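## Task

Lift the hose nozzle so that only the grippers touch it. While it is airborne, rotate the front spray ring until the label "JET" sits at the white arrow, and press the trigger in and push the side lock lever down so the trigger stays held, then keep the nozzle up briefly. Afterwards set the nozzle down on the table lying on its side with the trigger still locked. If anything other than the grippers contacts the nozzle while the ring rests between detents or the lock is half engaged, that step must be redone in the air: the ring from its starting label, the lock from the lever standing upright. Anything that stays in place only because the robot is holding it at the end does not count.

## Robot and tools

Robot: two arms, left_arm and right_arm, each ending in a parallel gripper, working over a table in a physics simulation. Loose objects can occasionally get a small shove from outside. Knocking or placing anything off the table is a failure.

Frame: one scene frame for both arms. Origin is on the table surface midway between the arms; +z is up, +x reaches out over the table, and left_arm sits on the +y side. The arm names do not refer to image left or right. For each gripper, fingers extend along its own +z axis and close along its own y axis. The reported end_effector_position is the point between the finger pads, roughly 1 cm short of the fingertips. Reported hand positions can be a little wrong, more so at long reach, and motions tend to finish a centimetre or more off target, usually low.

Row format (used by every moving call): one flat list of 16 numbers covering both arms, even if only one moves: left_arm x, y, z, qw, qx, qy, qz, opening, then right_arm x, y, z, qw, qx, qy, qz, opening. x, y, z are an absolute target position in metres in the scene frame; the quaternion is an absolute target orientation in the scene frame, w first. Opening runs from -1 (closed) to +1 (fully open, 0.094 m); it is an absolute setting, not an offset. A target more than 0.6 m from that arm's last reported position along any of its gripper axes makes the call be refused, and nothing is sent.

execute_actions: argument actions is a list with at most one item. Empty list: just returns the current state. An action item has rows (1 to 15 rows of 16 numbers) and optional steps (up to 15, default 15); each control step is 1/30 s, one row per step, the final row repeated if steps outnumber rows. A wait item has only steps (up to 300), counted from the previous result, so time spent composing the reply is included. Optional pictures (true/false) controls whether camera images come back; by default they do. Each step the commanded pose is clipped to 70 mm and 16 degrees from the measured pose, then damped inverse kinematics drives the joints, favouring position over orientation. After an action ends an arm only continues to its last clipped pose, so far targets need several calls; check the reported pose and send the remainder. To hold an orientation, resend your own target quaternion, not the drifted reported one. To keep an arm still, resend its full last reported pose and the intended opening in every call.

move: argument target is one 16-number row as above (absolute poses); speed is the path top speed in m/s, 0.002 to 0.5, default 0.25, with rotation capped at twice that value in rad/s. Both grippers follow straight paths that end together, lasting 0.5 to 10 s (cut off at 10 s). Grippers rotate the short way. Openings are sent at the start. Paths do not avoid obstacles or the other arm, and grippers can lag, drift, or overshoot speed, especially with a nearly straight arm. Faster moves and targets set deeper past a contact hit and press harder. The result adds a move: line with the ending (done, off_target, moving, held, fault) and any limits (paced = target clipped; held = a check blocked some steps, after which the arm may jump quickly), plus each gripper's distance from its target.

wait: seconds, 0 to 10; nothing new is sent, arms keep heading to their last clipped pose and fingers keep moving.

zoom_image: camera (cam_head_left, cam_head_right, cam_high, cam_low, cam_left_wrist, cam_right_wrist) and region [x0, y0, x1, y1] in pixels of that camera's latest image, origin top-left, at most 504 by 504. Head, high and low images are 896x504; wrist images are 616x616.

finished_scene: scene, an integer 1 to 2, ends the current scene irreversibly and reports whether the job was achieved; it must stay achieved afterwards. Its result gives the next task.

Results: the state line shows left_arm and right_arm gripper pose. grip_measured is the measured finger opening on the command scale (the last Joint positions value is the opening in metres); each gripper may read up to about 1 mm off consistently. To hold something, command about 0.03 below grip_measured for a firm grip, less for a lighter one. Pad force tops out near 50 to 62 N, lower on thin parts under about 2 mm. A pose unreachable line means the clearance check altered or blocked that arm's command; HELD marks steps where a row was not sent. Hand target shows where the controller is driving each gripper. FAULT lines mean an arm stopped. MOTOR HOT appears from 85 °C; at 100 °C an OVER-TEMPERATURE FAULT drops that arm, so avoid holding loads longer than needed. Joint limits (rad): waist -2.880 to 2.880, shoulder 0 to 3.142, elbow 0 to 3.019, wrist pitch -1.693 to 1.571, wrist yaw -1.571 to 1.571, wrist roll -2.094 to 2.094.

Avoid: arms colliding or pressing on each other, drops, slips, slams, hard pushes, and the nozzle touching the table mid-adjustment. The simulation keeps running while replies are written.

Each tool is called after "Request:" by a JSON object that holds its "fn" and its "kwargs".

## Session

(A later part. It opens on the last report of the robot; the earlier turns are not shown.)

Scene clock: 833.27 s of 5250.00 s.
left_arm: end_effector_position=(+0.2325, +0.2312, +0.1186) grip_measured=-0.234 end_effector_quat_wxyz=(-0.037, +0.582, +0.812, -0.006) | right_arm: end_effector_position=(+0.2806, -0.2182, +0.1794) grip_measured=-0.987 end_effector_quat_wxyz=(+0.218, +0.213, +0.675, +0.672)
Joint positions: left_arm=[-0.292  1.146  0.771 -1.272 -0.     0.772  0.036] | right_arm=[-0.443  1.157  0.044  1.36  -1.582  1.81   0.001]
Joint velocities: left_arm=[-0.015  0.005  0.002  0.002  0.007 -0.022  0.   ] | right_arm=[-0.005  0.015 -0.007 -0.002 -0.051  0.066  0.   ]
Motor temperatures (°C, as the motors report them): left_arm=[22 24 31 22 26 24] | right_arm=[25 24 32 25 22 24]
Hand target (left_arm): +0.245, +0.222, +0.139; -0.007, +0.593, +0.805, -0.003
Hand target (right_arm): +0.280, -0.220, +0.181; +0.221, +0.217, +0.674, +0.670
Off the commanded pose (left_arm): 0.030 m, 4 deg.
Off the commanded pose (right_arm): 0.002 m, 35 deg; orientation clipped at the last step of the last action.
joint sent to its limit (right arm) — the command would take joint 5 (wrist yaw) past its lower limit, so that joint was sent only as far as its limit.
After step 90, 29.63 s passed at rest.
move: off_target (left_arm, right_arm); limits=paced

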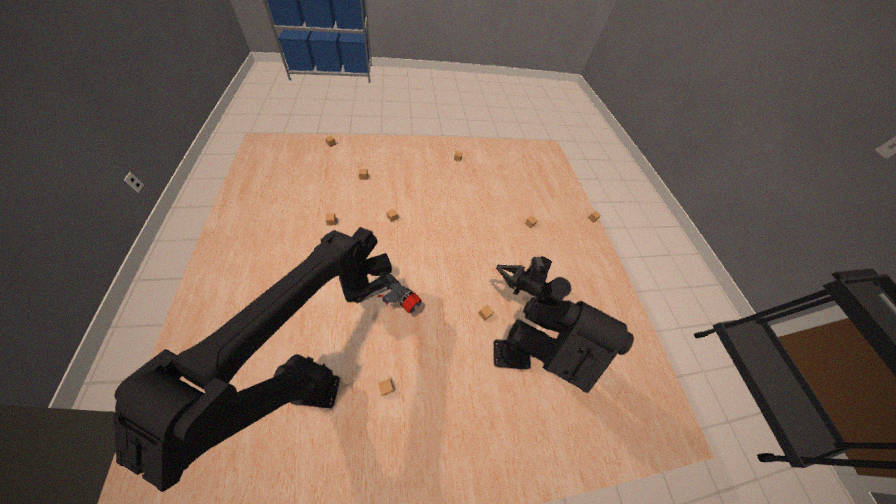

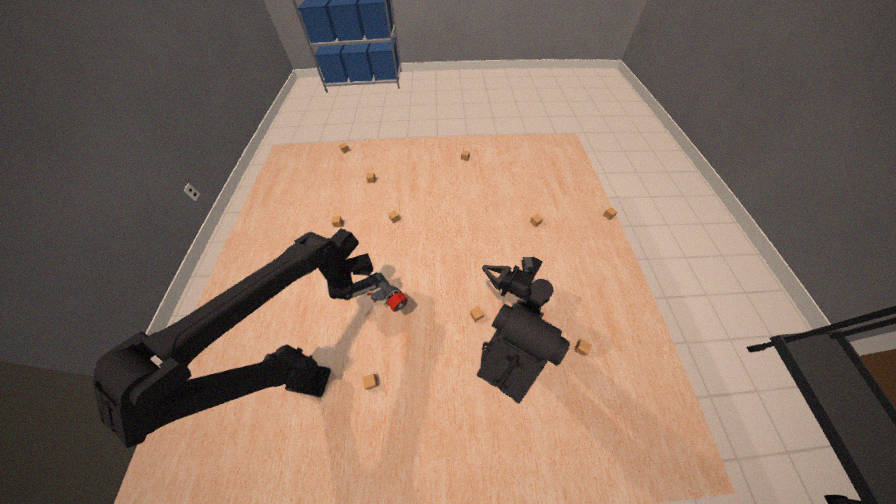

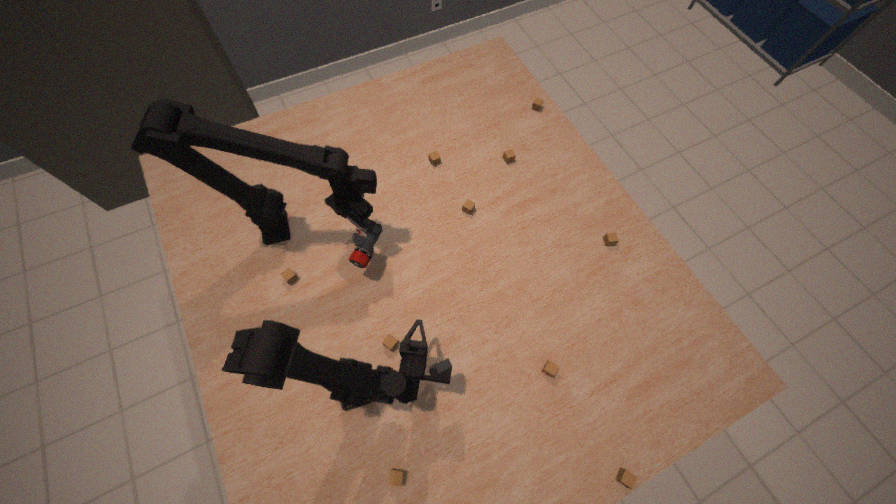

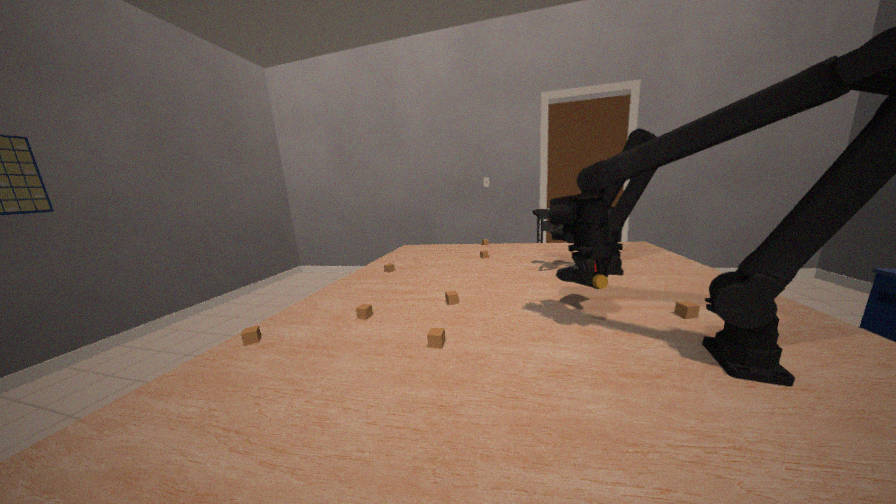

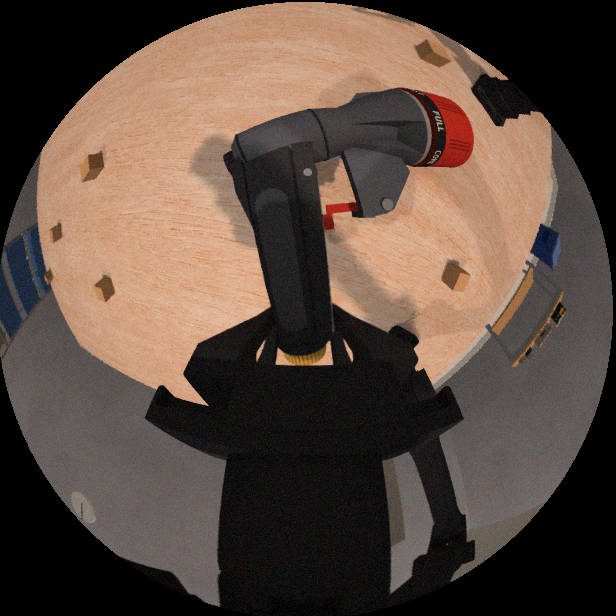

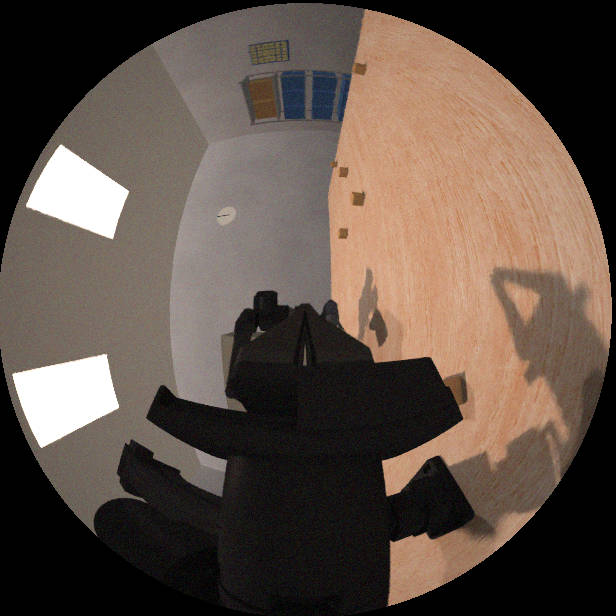

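Request:
{"fn": "move", "kwargs": {"target": [0.245,0.225,0.065,0,0.584,0.812,0,-0.6, 0.28,-0.22,0.181,0.221,0.217,0.674,0.670,-1], "speed": 0.1}}

Request:
{"fn": "zoom_image", "kwargs": {"camera": "cam_low", "region": [500, 220, 700, 340]}}

Scene clock: 842.70 s of 5250.00 s.
left_arm: end_effector_position=(+0.2351, +0.2307, +0.0593) grip_measured=-0.234 end_effector_quat_wxyz=(-0.017, +0.583, +0.812, -0.000) | right_arm: end_effector_position=(+0.2806, -0.2182, +0.1794) grip_measured=-0.987 end_effector_quat_wxyz=(+0.217, +0.214, +0.675, +0.672)
Joint positions: left_arm=[-0.292  1.211  0.648 -1.041 -0.004  0.775  0.036] | right_arm=[-0.443  1.157  0.044  1.36  -1.582  1.813  0.001]
Joint velocities: left_arm=[-0.005 -0.005 -0.002  0.002  0.007  0.022  0.   ] | right_arm=[ 0.005  0.005  0.017 -0.012  0.007  0.022  0.   ]
Motor temperatures (°C, as the motors report them): left_arm=[22 24 32 22 26 24] | right_arm=[25 24 32 25 22 24]
Hand target (left_arm): +0.244, +0.225, +0.065; +0.000, +0.584, +0.812, +0.001
Hand target (right_arm): +0.280, -0.220, +0.181; +0.221, +0.217, +0.674, +0.671
Off the commanded pose (left_arm): 0.013 m, 2 deg.
Off the commanded pose (right_arm): 0.003 m, 1 deg.
After step 90, 5.53 s passed at rest.
move: off_target (left_arm)

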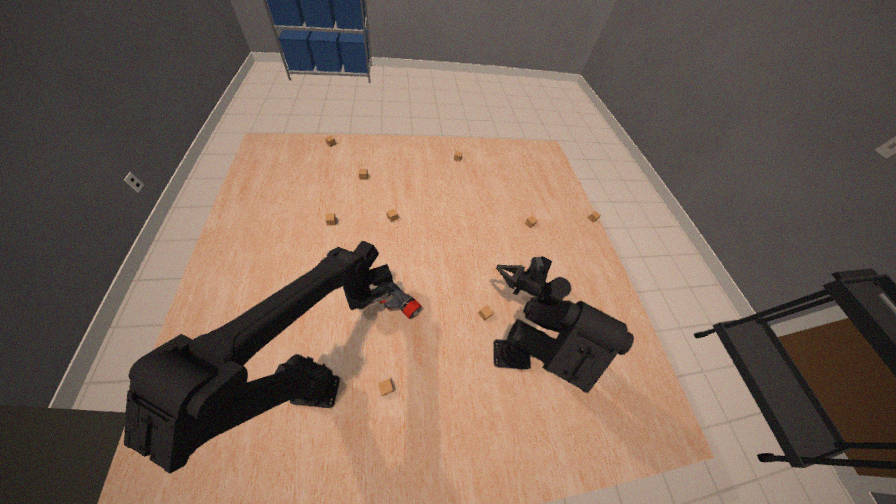

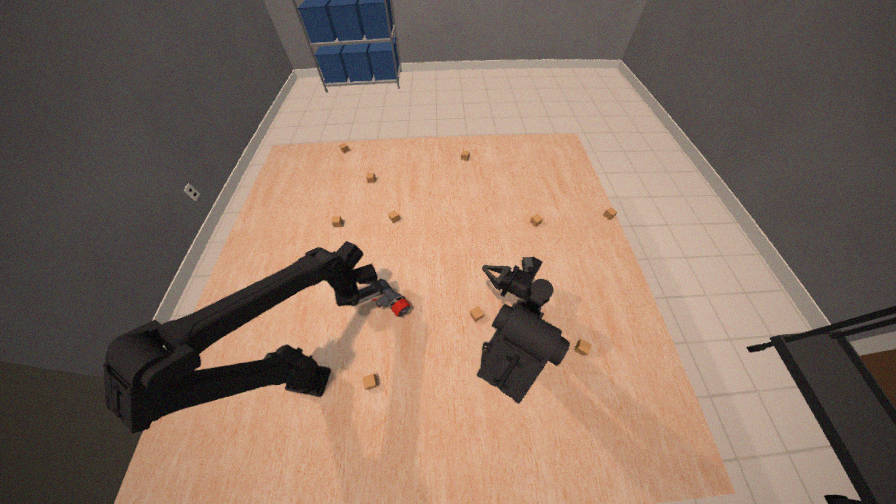

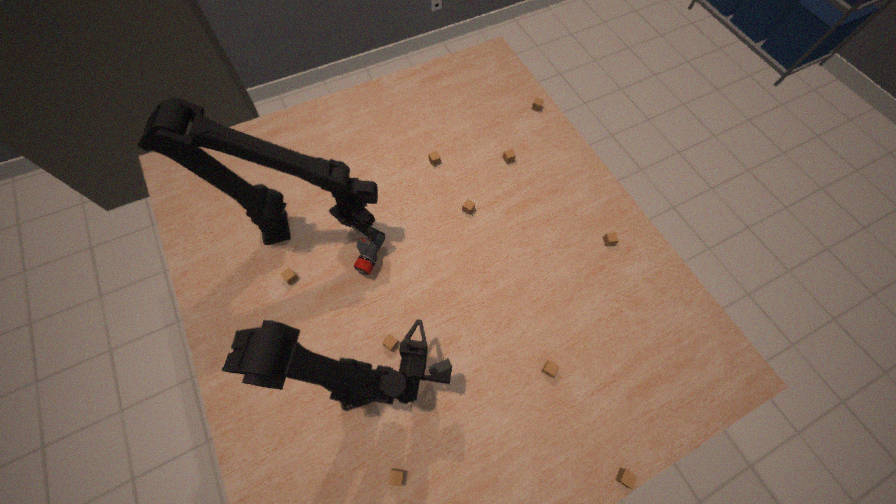

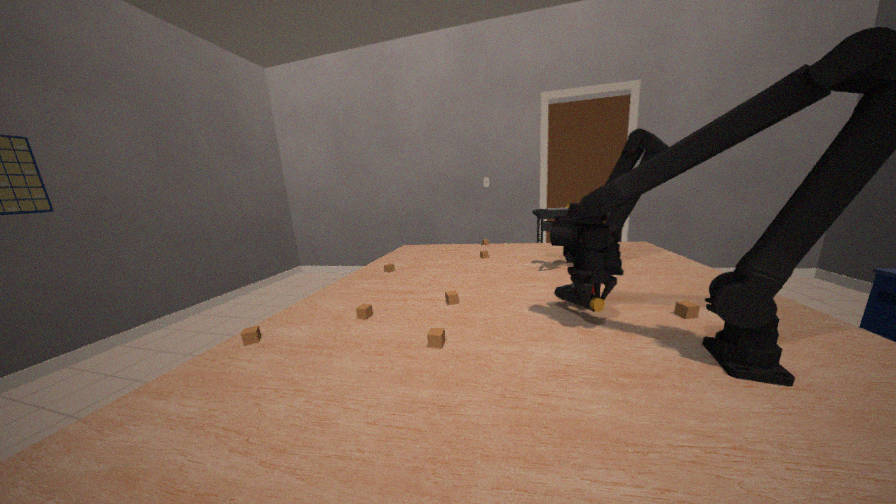

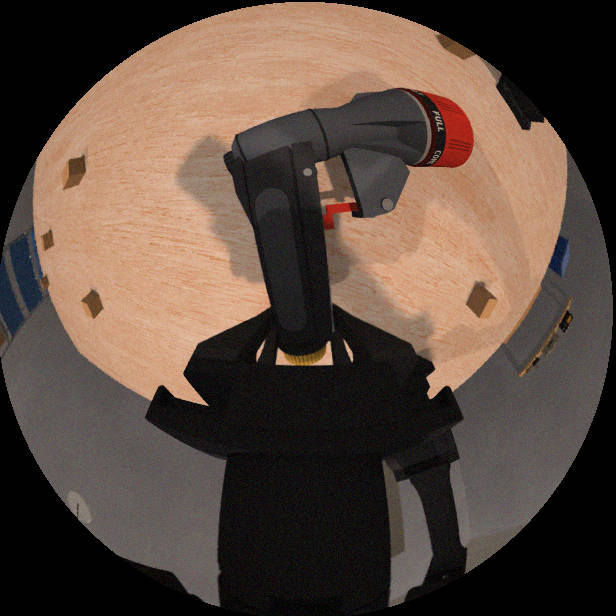

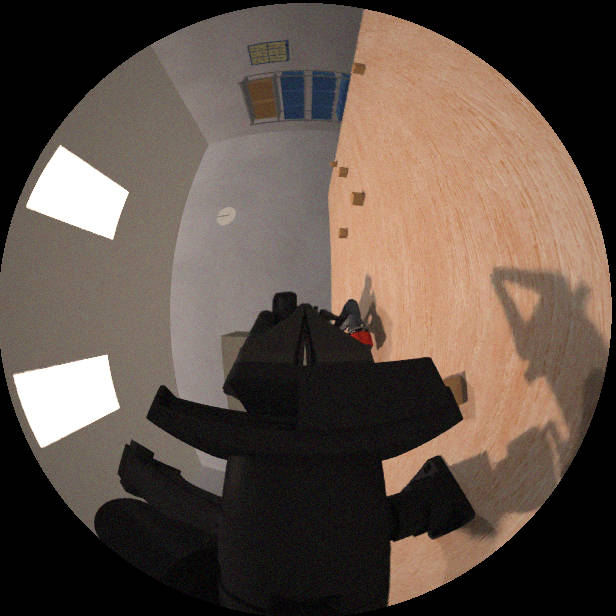

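Region (500, 220, 700, 340) of cam_low's 896x504 image, scaled by 2.520, with more detail than that image has; it fills the top 302 rows of this view, and the rest is white.

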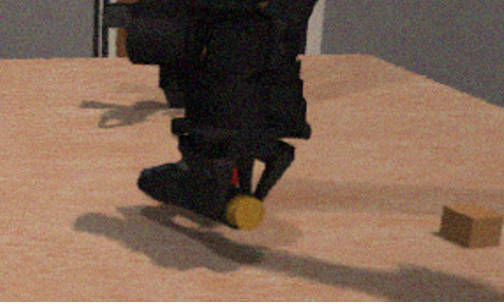

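Request:
{"fn": "move", "kwargs": {"target": [0.245,0.225,0.030,0,0.584,0.812,0,-0.6, 0.28,-0.22,0.181,0.221,0.217,0.674,0.670,-1], "speed": 0.04}}

Request:
{"fn": "zoom_image", "kwargs": {"camera": "cam_low", "region": [500, 240, 700, 360]}}

Scene clock: 852.97 s of 5250.00 s.
left_arm: end_effector_position=(+0.2387, +0.2276, +0.0311) grip_measured=-0.234 end_effector_quat_wxyz=(-0.007, +0.584, +0.812, -0.002) | right_arm: end_effector_position=(+0.2806, -0.2182, +0.1794) grip_measured=-0.987 end_effector_quat_wxyz=(+0.217, +0.214, +0.675, +0.672)
Joint positions: left_arm=[-0.292  1.269  0.605 -0.922  0.002  0.776  0.036] | right_arm=[-0.443  1.157  0.044  1.36  -1.582  1.813  0.001]
Joint velocities: left_arm=[ 0.015 -0.005  0.012 -0.007 -0.007 -0.007 -0.   ] | right_arm=[-0.005  0.005 -0.022 -0.017 -0.022  0.007  0.   ]
Motor temperatures (°C, as the motors report them): left_arm=[22 24 32 22 26 24] | right_arm=[25 24 32 25 22 24]
Hand target (left_arm): +0.245, +0.225, +0.030; -0.000, +0.584, +0.812, +0.000
Hand target (right_arm): +0.280, -0.220, +0.181; +0.221, +0.217, +0.674, +0.671
Off the commanded pose (left_arm): 0.007 m, 1 deg.
Off the commanded pose (right_arm): 0.003 m, 1 deg.
After step 90, 6.20 s passed at rest.
move: done

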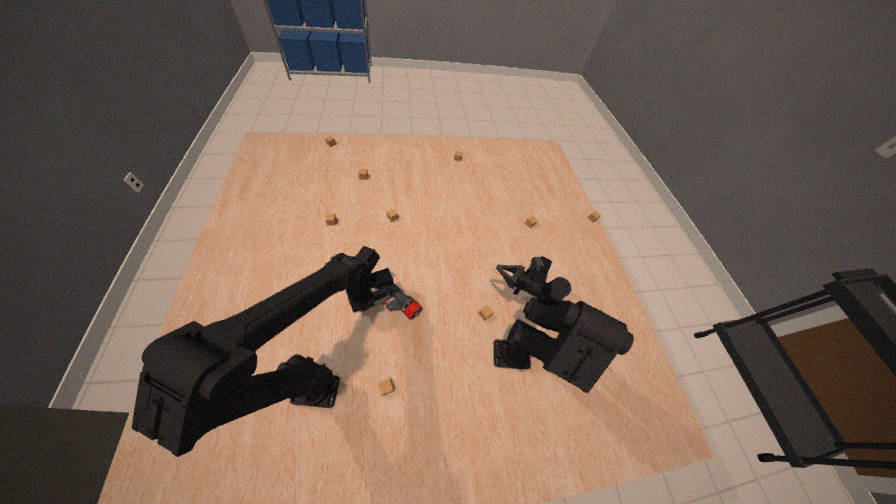

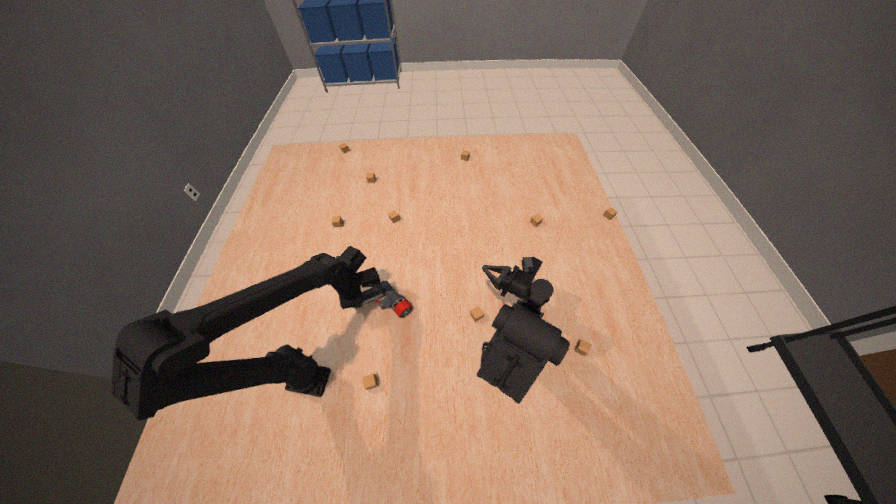

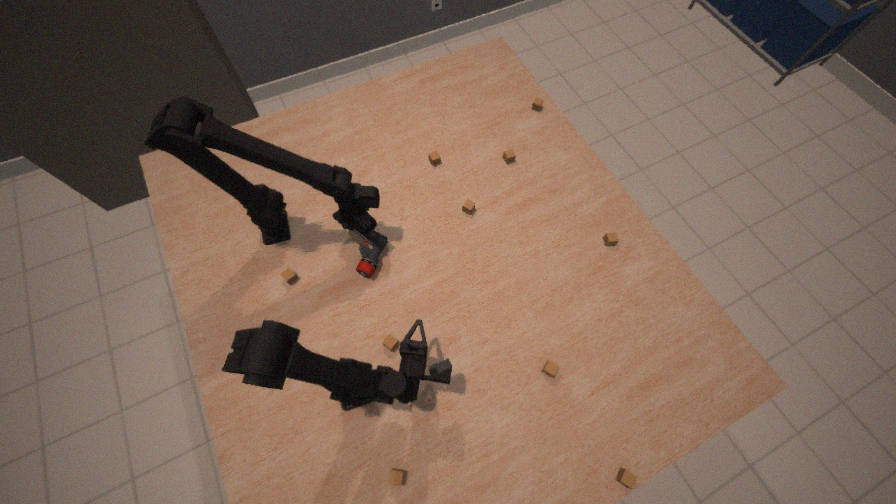

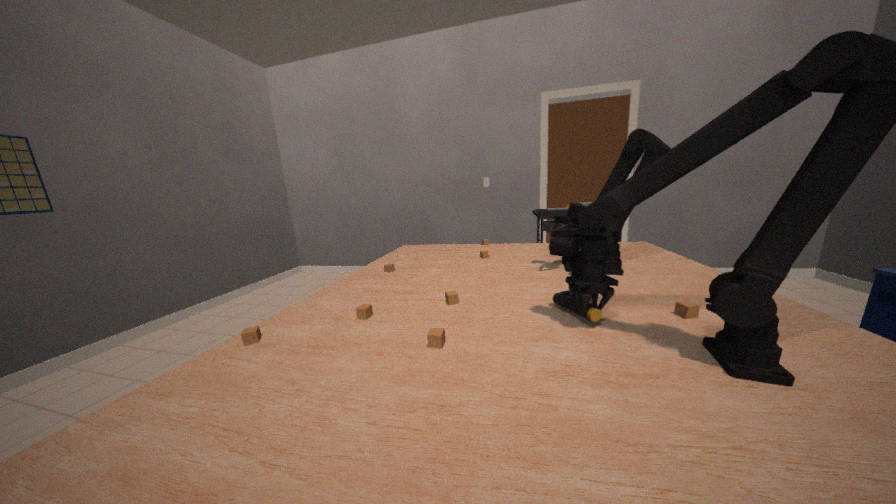

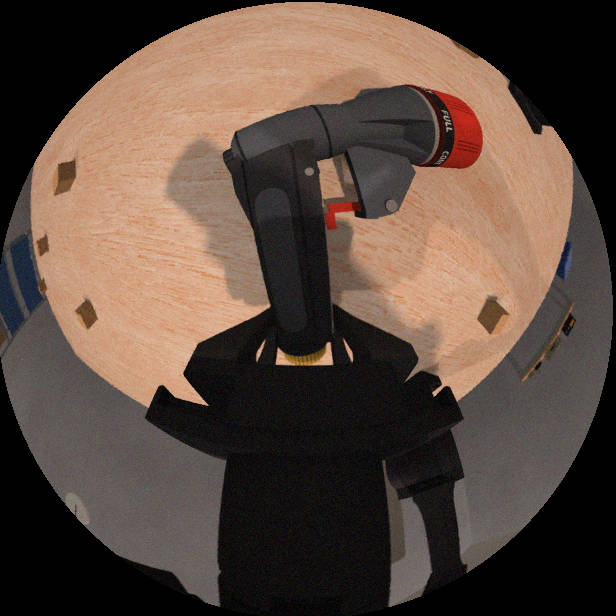

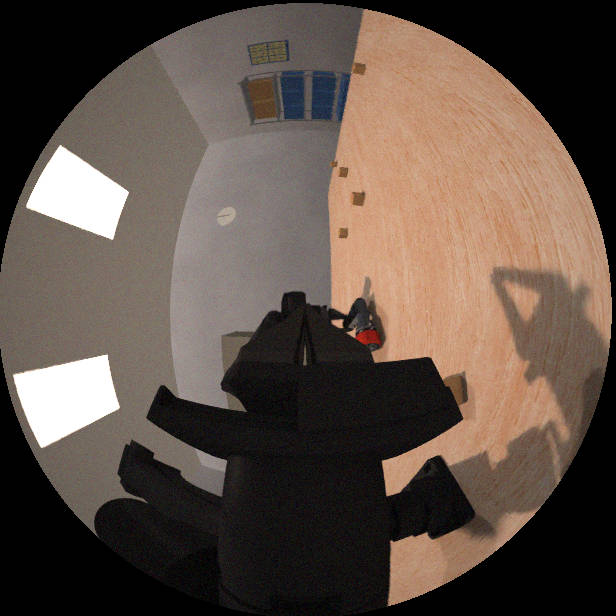

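Region (500, 240, 700, 360) of cam_low's 896x504 image, scaled by 2.520, with more detail than that image has; it fills the top 302 rows of this view, and the rest is white.

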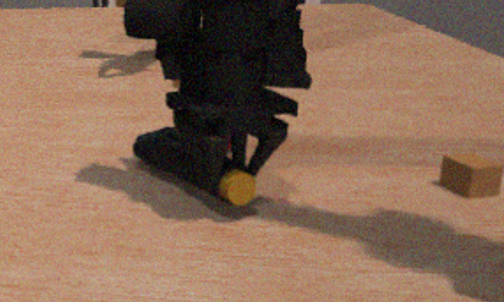

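Request:
{"fn": "move", "kwargs": {"target": [0.243,0.226,0.021,0,0.584,0.812,0,-0.6, 0.28,-0.22,0.181,0.221,0.217,0.674,0.670,-1], "speed": 0.02}}

Request:
{"fn": "zoom_image", "kwargs": {"camera": "cam_low", "region": [500, 240, 700, 360]}}

Scene clock: 859.30 s of 5250.00 s.
left_arm: end_effector_position=(+0.2391, +0.2270, +0.0244) grip_measured=-0.234 end_effector_quat_wxyz=(-0.002, +0.584, +0.812, -0.002) | right_arm: end_effector_position=(+0.2806, -0.2182, +0.1794) grip_measured=-0.987 end_effector_quat_wxyz=(+0.217, +0.214, +0.675, +0.672)
Joint positions: left_arm=[-0.292  1.279  0.591 -0.887  0.004  0.776  0.036] | right_arm=[-0.443  1.157  0.044  1.36  -1.582  1.813  0.001]
Joint velocities: left_arm=[-0.005 -0.015 -0.007  0.017  0.022  0.051 -0.   ] | right_arm=[ 0.005 -0.005  0.002  0.002 -0.007 -0.081  0.001]
Motor temperatures (°C, as the motors report them): left_arm=[22 24 32 22 26 24] | right_arm=[25 24 32 25 22 24]
Hand target (left_arm): +0.243, +0.226, +0.021; -0.000, +0.584, +0.812, +0.000
Hand target (right_arm): +0.280, -0.220, +0.181; +0.221, +0.217, +0.674, +0.671
Off the commanded pose (left_arm): 0.005 m, 0 deg.
Off the commanded pose (right_arm): 0.003 m, 1 deg.
After step 90, 2.53 s passed at rest.
move: done

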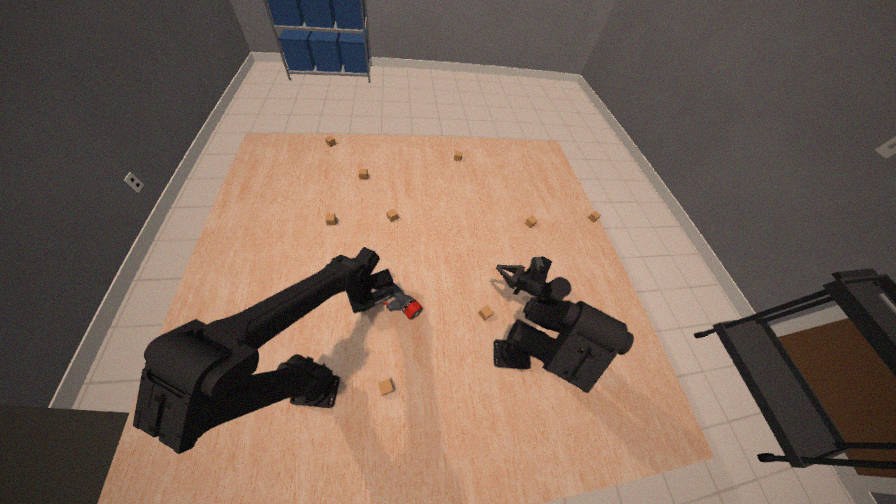

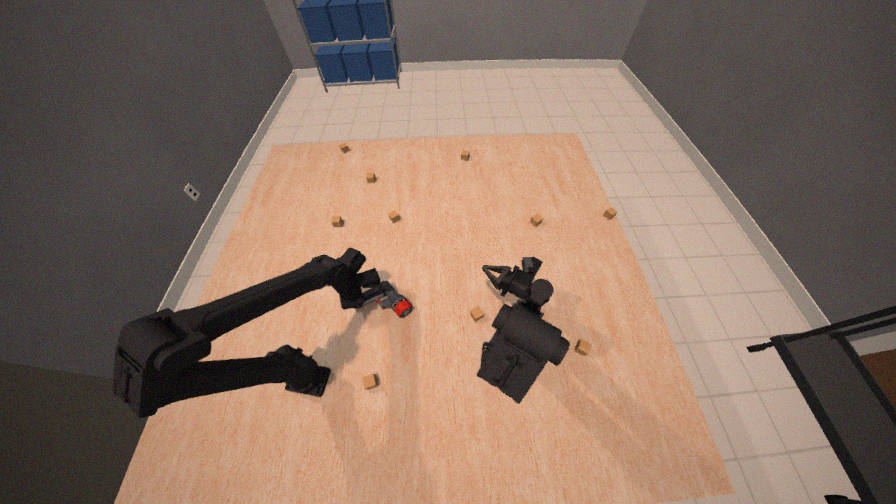

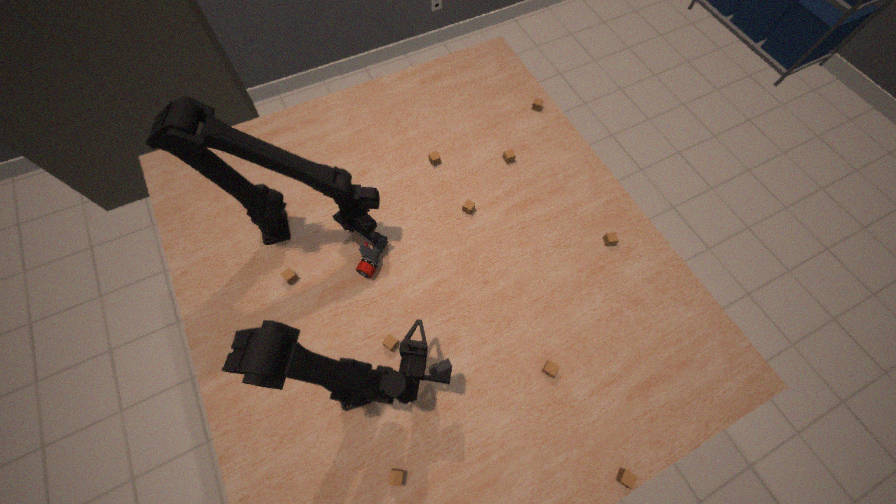

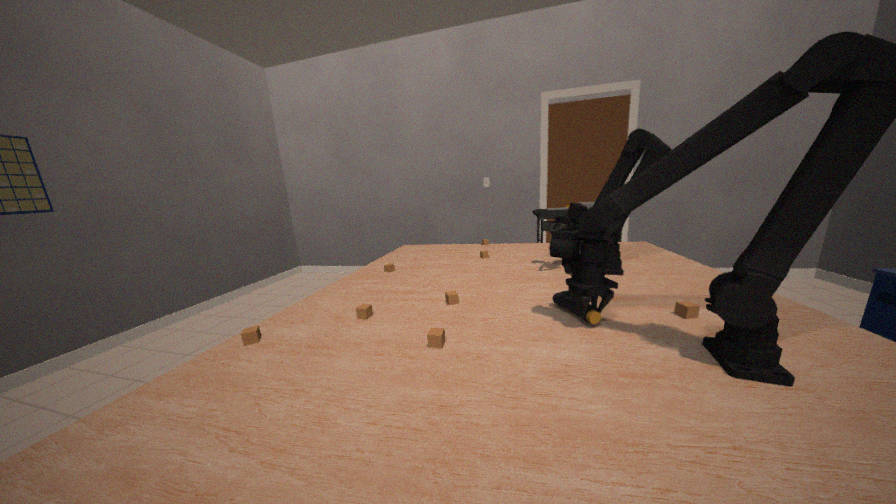

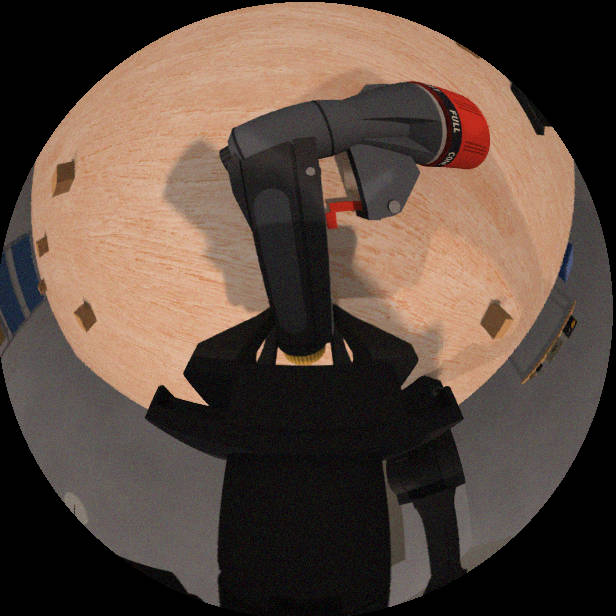

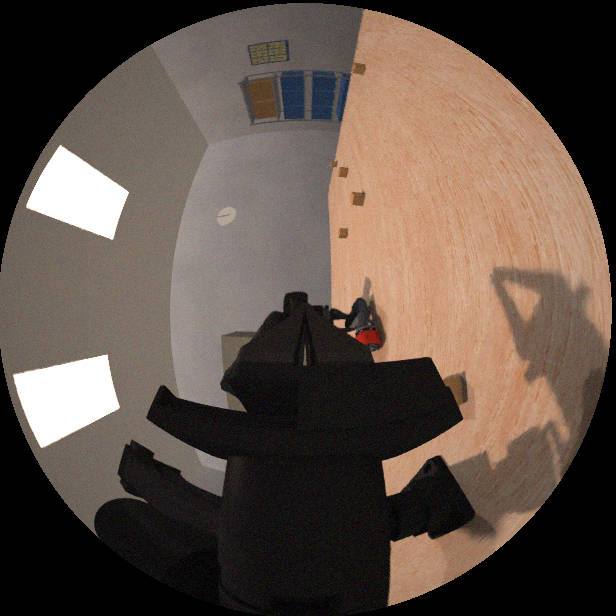

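Region (500, 240, 700, 360) of cam_low's 896x504 image, scaled by 2.520, with more detail than that image has; it fills the top 302 rows of this view, and the rest is white.

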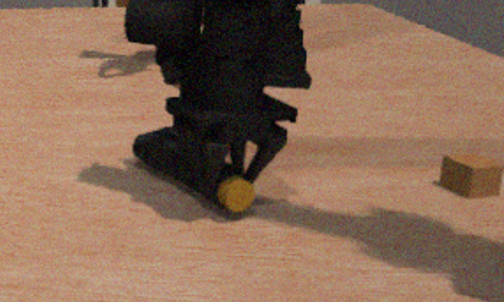

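Now release gradually.

Request:
{"fn": "execute_actions", "kwargs": {"actions": [{"rows": [[0.243,0.226,0.021,0,0.584,0.812,0,-0.35, 0.28,-0.22,0.181,0.221,0.217,0.674,0.670,-1],[0.243,0.226,0.021,0,0.584,0.812,0,-0.3, 0.28,-0.22,0.181,0.221,0.217,0.674,0.670,-1],[0.243,0.226,0.021,0,0.584,0.812,0,-0.25, 0.28,-0.22,0.181,0.221,0.217,0.674,0.670,-1],[0.243,0.226,0.021,0,0.584,0.812,0,-0.22, 0.28,-0.22,0.181,0.221,0.217,0.674,0.670,-1],[0.243,0.226,0.021,0,0.584,0.812,0,-0.19, 0.28,-0.22,0.181,0.221,0.217,0.674,0.670,-1],[0.243,0.226,0.021,0,0.584,0.812,0,-0.16, 0.28,-0.22,0.181,0.221,0.217,0.674,0.670,-1],[0.243,0.226,0.021,0,0.584,0.812,0,-0.13, 0.28,-0.22,0.181,0.221,0.217,0.674,0.670,-1],[0.243,0.226,0.021,0,0.584,0.812,0,-0.1, 0.28,-0.22,0.181,0.221,0.217,0.674,0.670,-1],[0.243,0.226,0.021,0,0.584,0.812,0,-0.05, 0.28,-0.22,0.181,0.221,0.217,0.674,0.670,-1],[0.243,0.226,0.021,0,0.584,0.812,0,0.0, 0.28,-0.22,0.181,0.221,0.217,0.674,0.670,-1],[0.243,0.226,0.021,0,0.584,0.812,0,0.1, 0.28,-0.22,0.181,0.221,0.217,0.674,0.670,-1],[0.243,0.226,0.021,0,0.584,0.812,0,0.2, 0.28,-0.22,0.181,0.221,0.217,0.674,0.670,-1],[0.243,0.226,0.021,0,0.584,0.812,0,0.3, 0.28,-0.22,0.181,0.221,0.217,0.674,0.670,-1],[0.243,0.226,0.021,0,0.584,0.812,0,0.45, 0.28,-0.22,0.181,0.221,0.217,0.674,0.670,-1],[0.243,0.226,0.021,0,0.584,0.812,0,0.6, 0.28,-0.22,0.181,0.221,0.217,0.674,0.670,-1]], "steps": 15}]}}

Scene clock: 872.40 s of 5250.00 s.
left_arm: end_effector_position=(+0.2394, +0.2272, +0.0221) grip_measured=+0.512 end_effector_quat_wxyz=(-0.003, +0.584, +0.812, -0.002) | right_arm: end_effector_position=(+0.2806, -0.2182, +0.1794) grip_measured=-0.987 end_effector_quat_wxyz=(+0.217, +0.214, +0.675, +0.672)
Joint positions: left_arm=[-0.292  1.288  0.591 -0.881  0.002  0.776  0.071] | right_arm=[-0.443  1.157  0.044  1.36  -1.582  1.813  0.001]
Joint velocities: left_arm=[-0.015  0.005 -0.017 -0.007 -0.037 -0.095  0.173] | right_arm=[-0.005 -0.005  0.002 -0.007 -0.037 -0.066  0.001]
Motor temperatures (°C, as the motors report them): left_arm=[22 24 32 22 26 24] | right_arm=[25 24 32 25 22 24]
Hand target (left_arm): +0.243, +0.226, +0.021; +0.000, +0.584, +0.812, -0.000
Hand target (right_arm): +0.280, -0.220, +0.181; +0.221, +0.217, +0.674, +0.671
Off the commanded pose (left_arm): 0.004 m, 0 deg.
Off the commanded pose (right_arm): 0.003 m, 1 deg.
Steps of this call (steps 1 to 90: nothing new was sent; then 9.60 s passed at rest; steps 91 to 105: all 15 steps of this action). Readings (end_effector_position):
91: left_arm (+0.2391, +0.2270, +0.0244) | right_arm (+0.2806, -0.2182, +0.1794)
92: left_arm (+0.2391, +0.2270, +0.0244) | right_arm (+0.2806, -0.2182, +0.1794)
94: left_arm (+0.2390, +0.2269, +0.0244) | right_arm (+0.2806, -0.2182, +0.1794)
98: left_arm (+0.2393, +0.2267, +0.0234) | right_arm (+0.2806, -0.2182, +0.1794)
105: the state above

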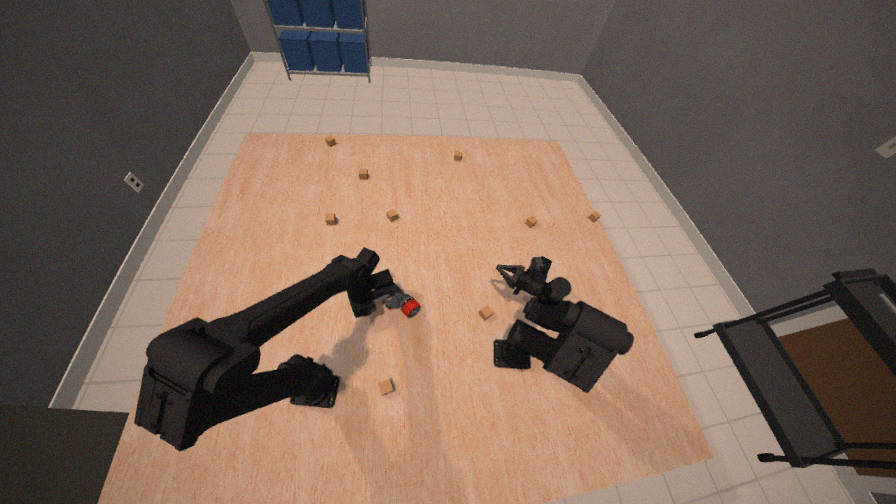

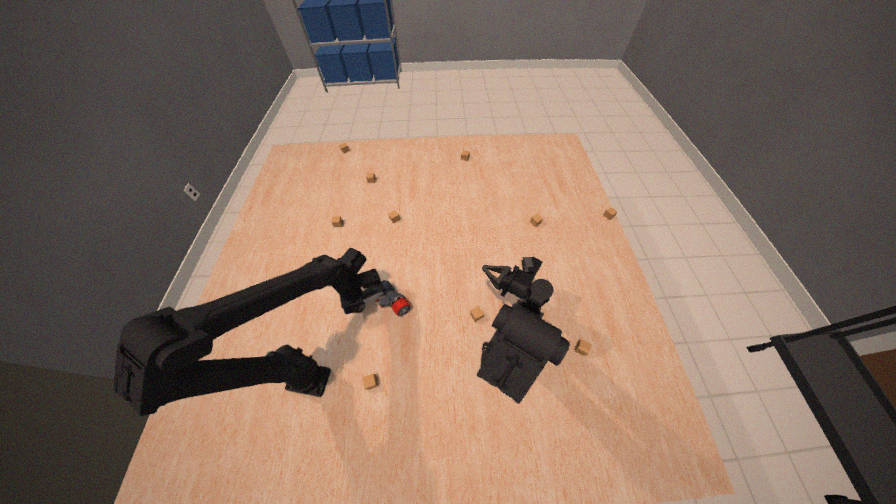

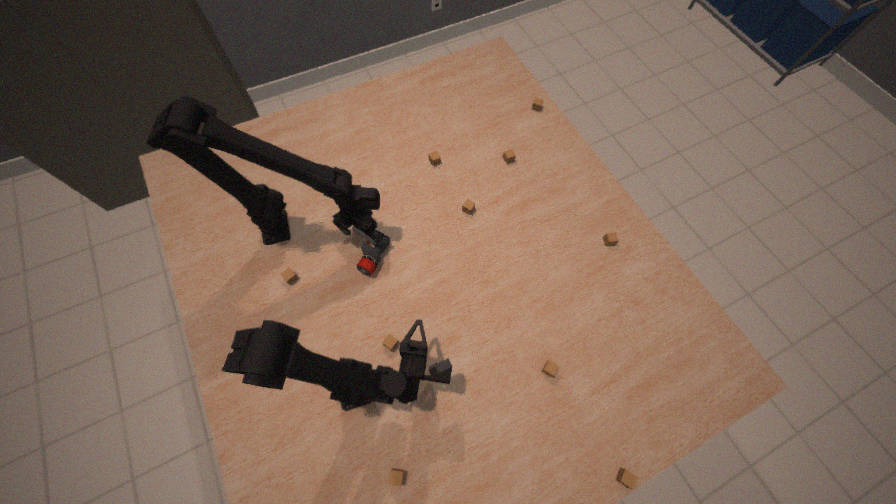

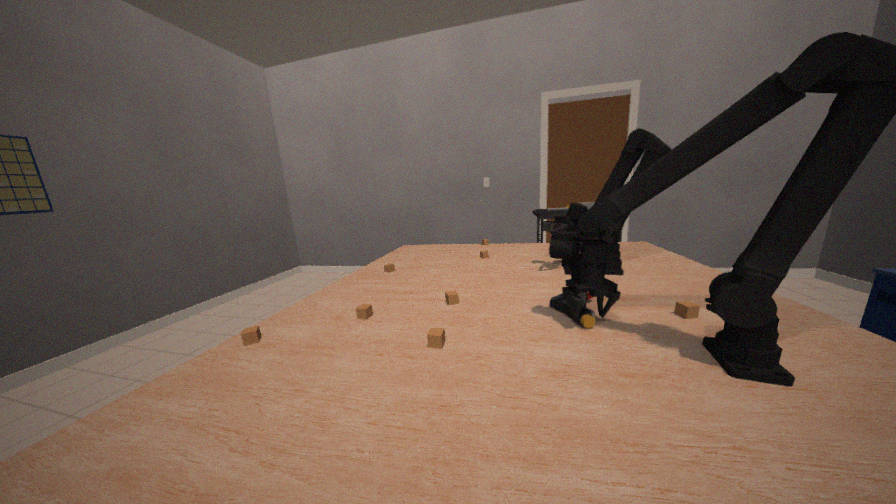

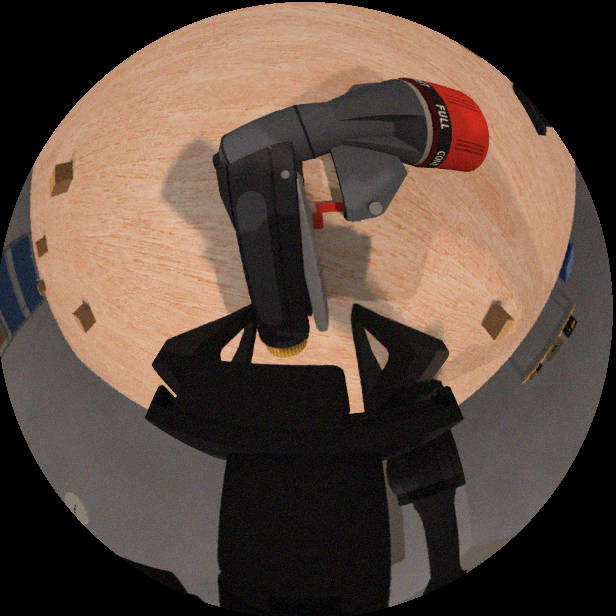

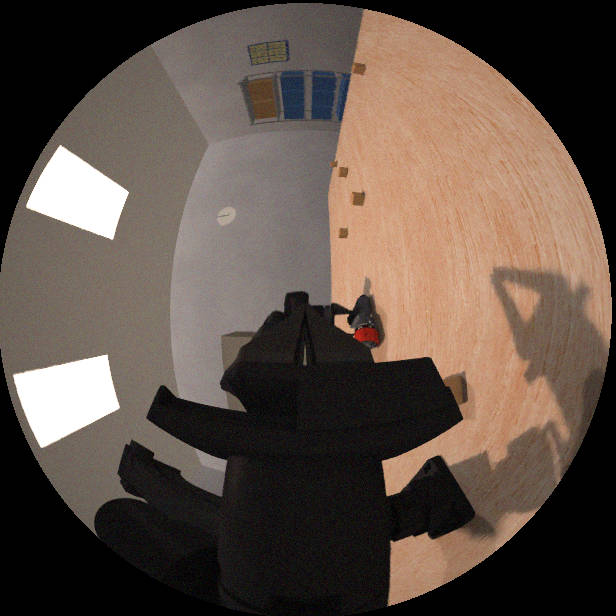

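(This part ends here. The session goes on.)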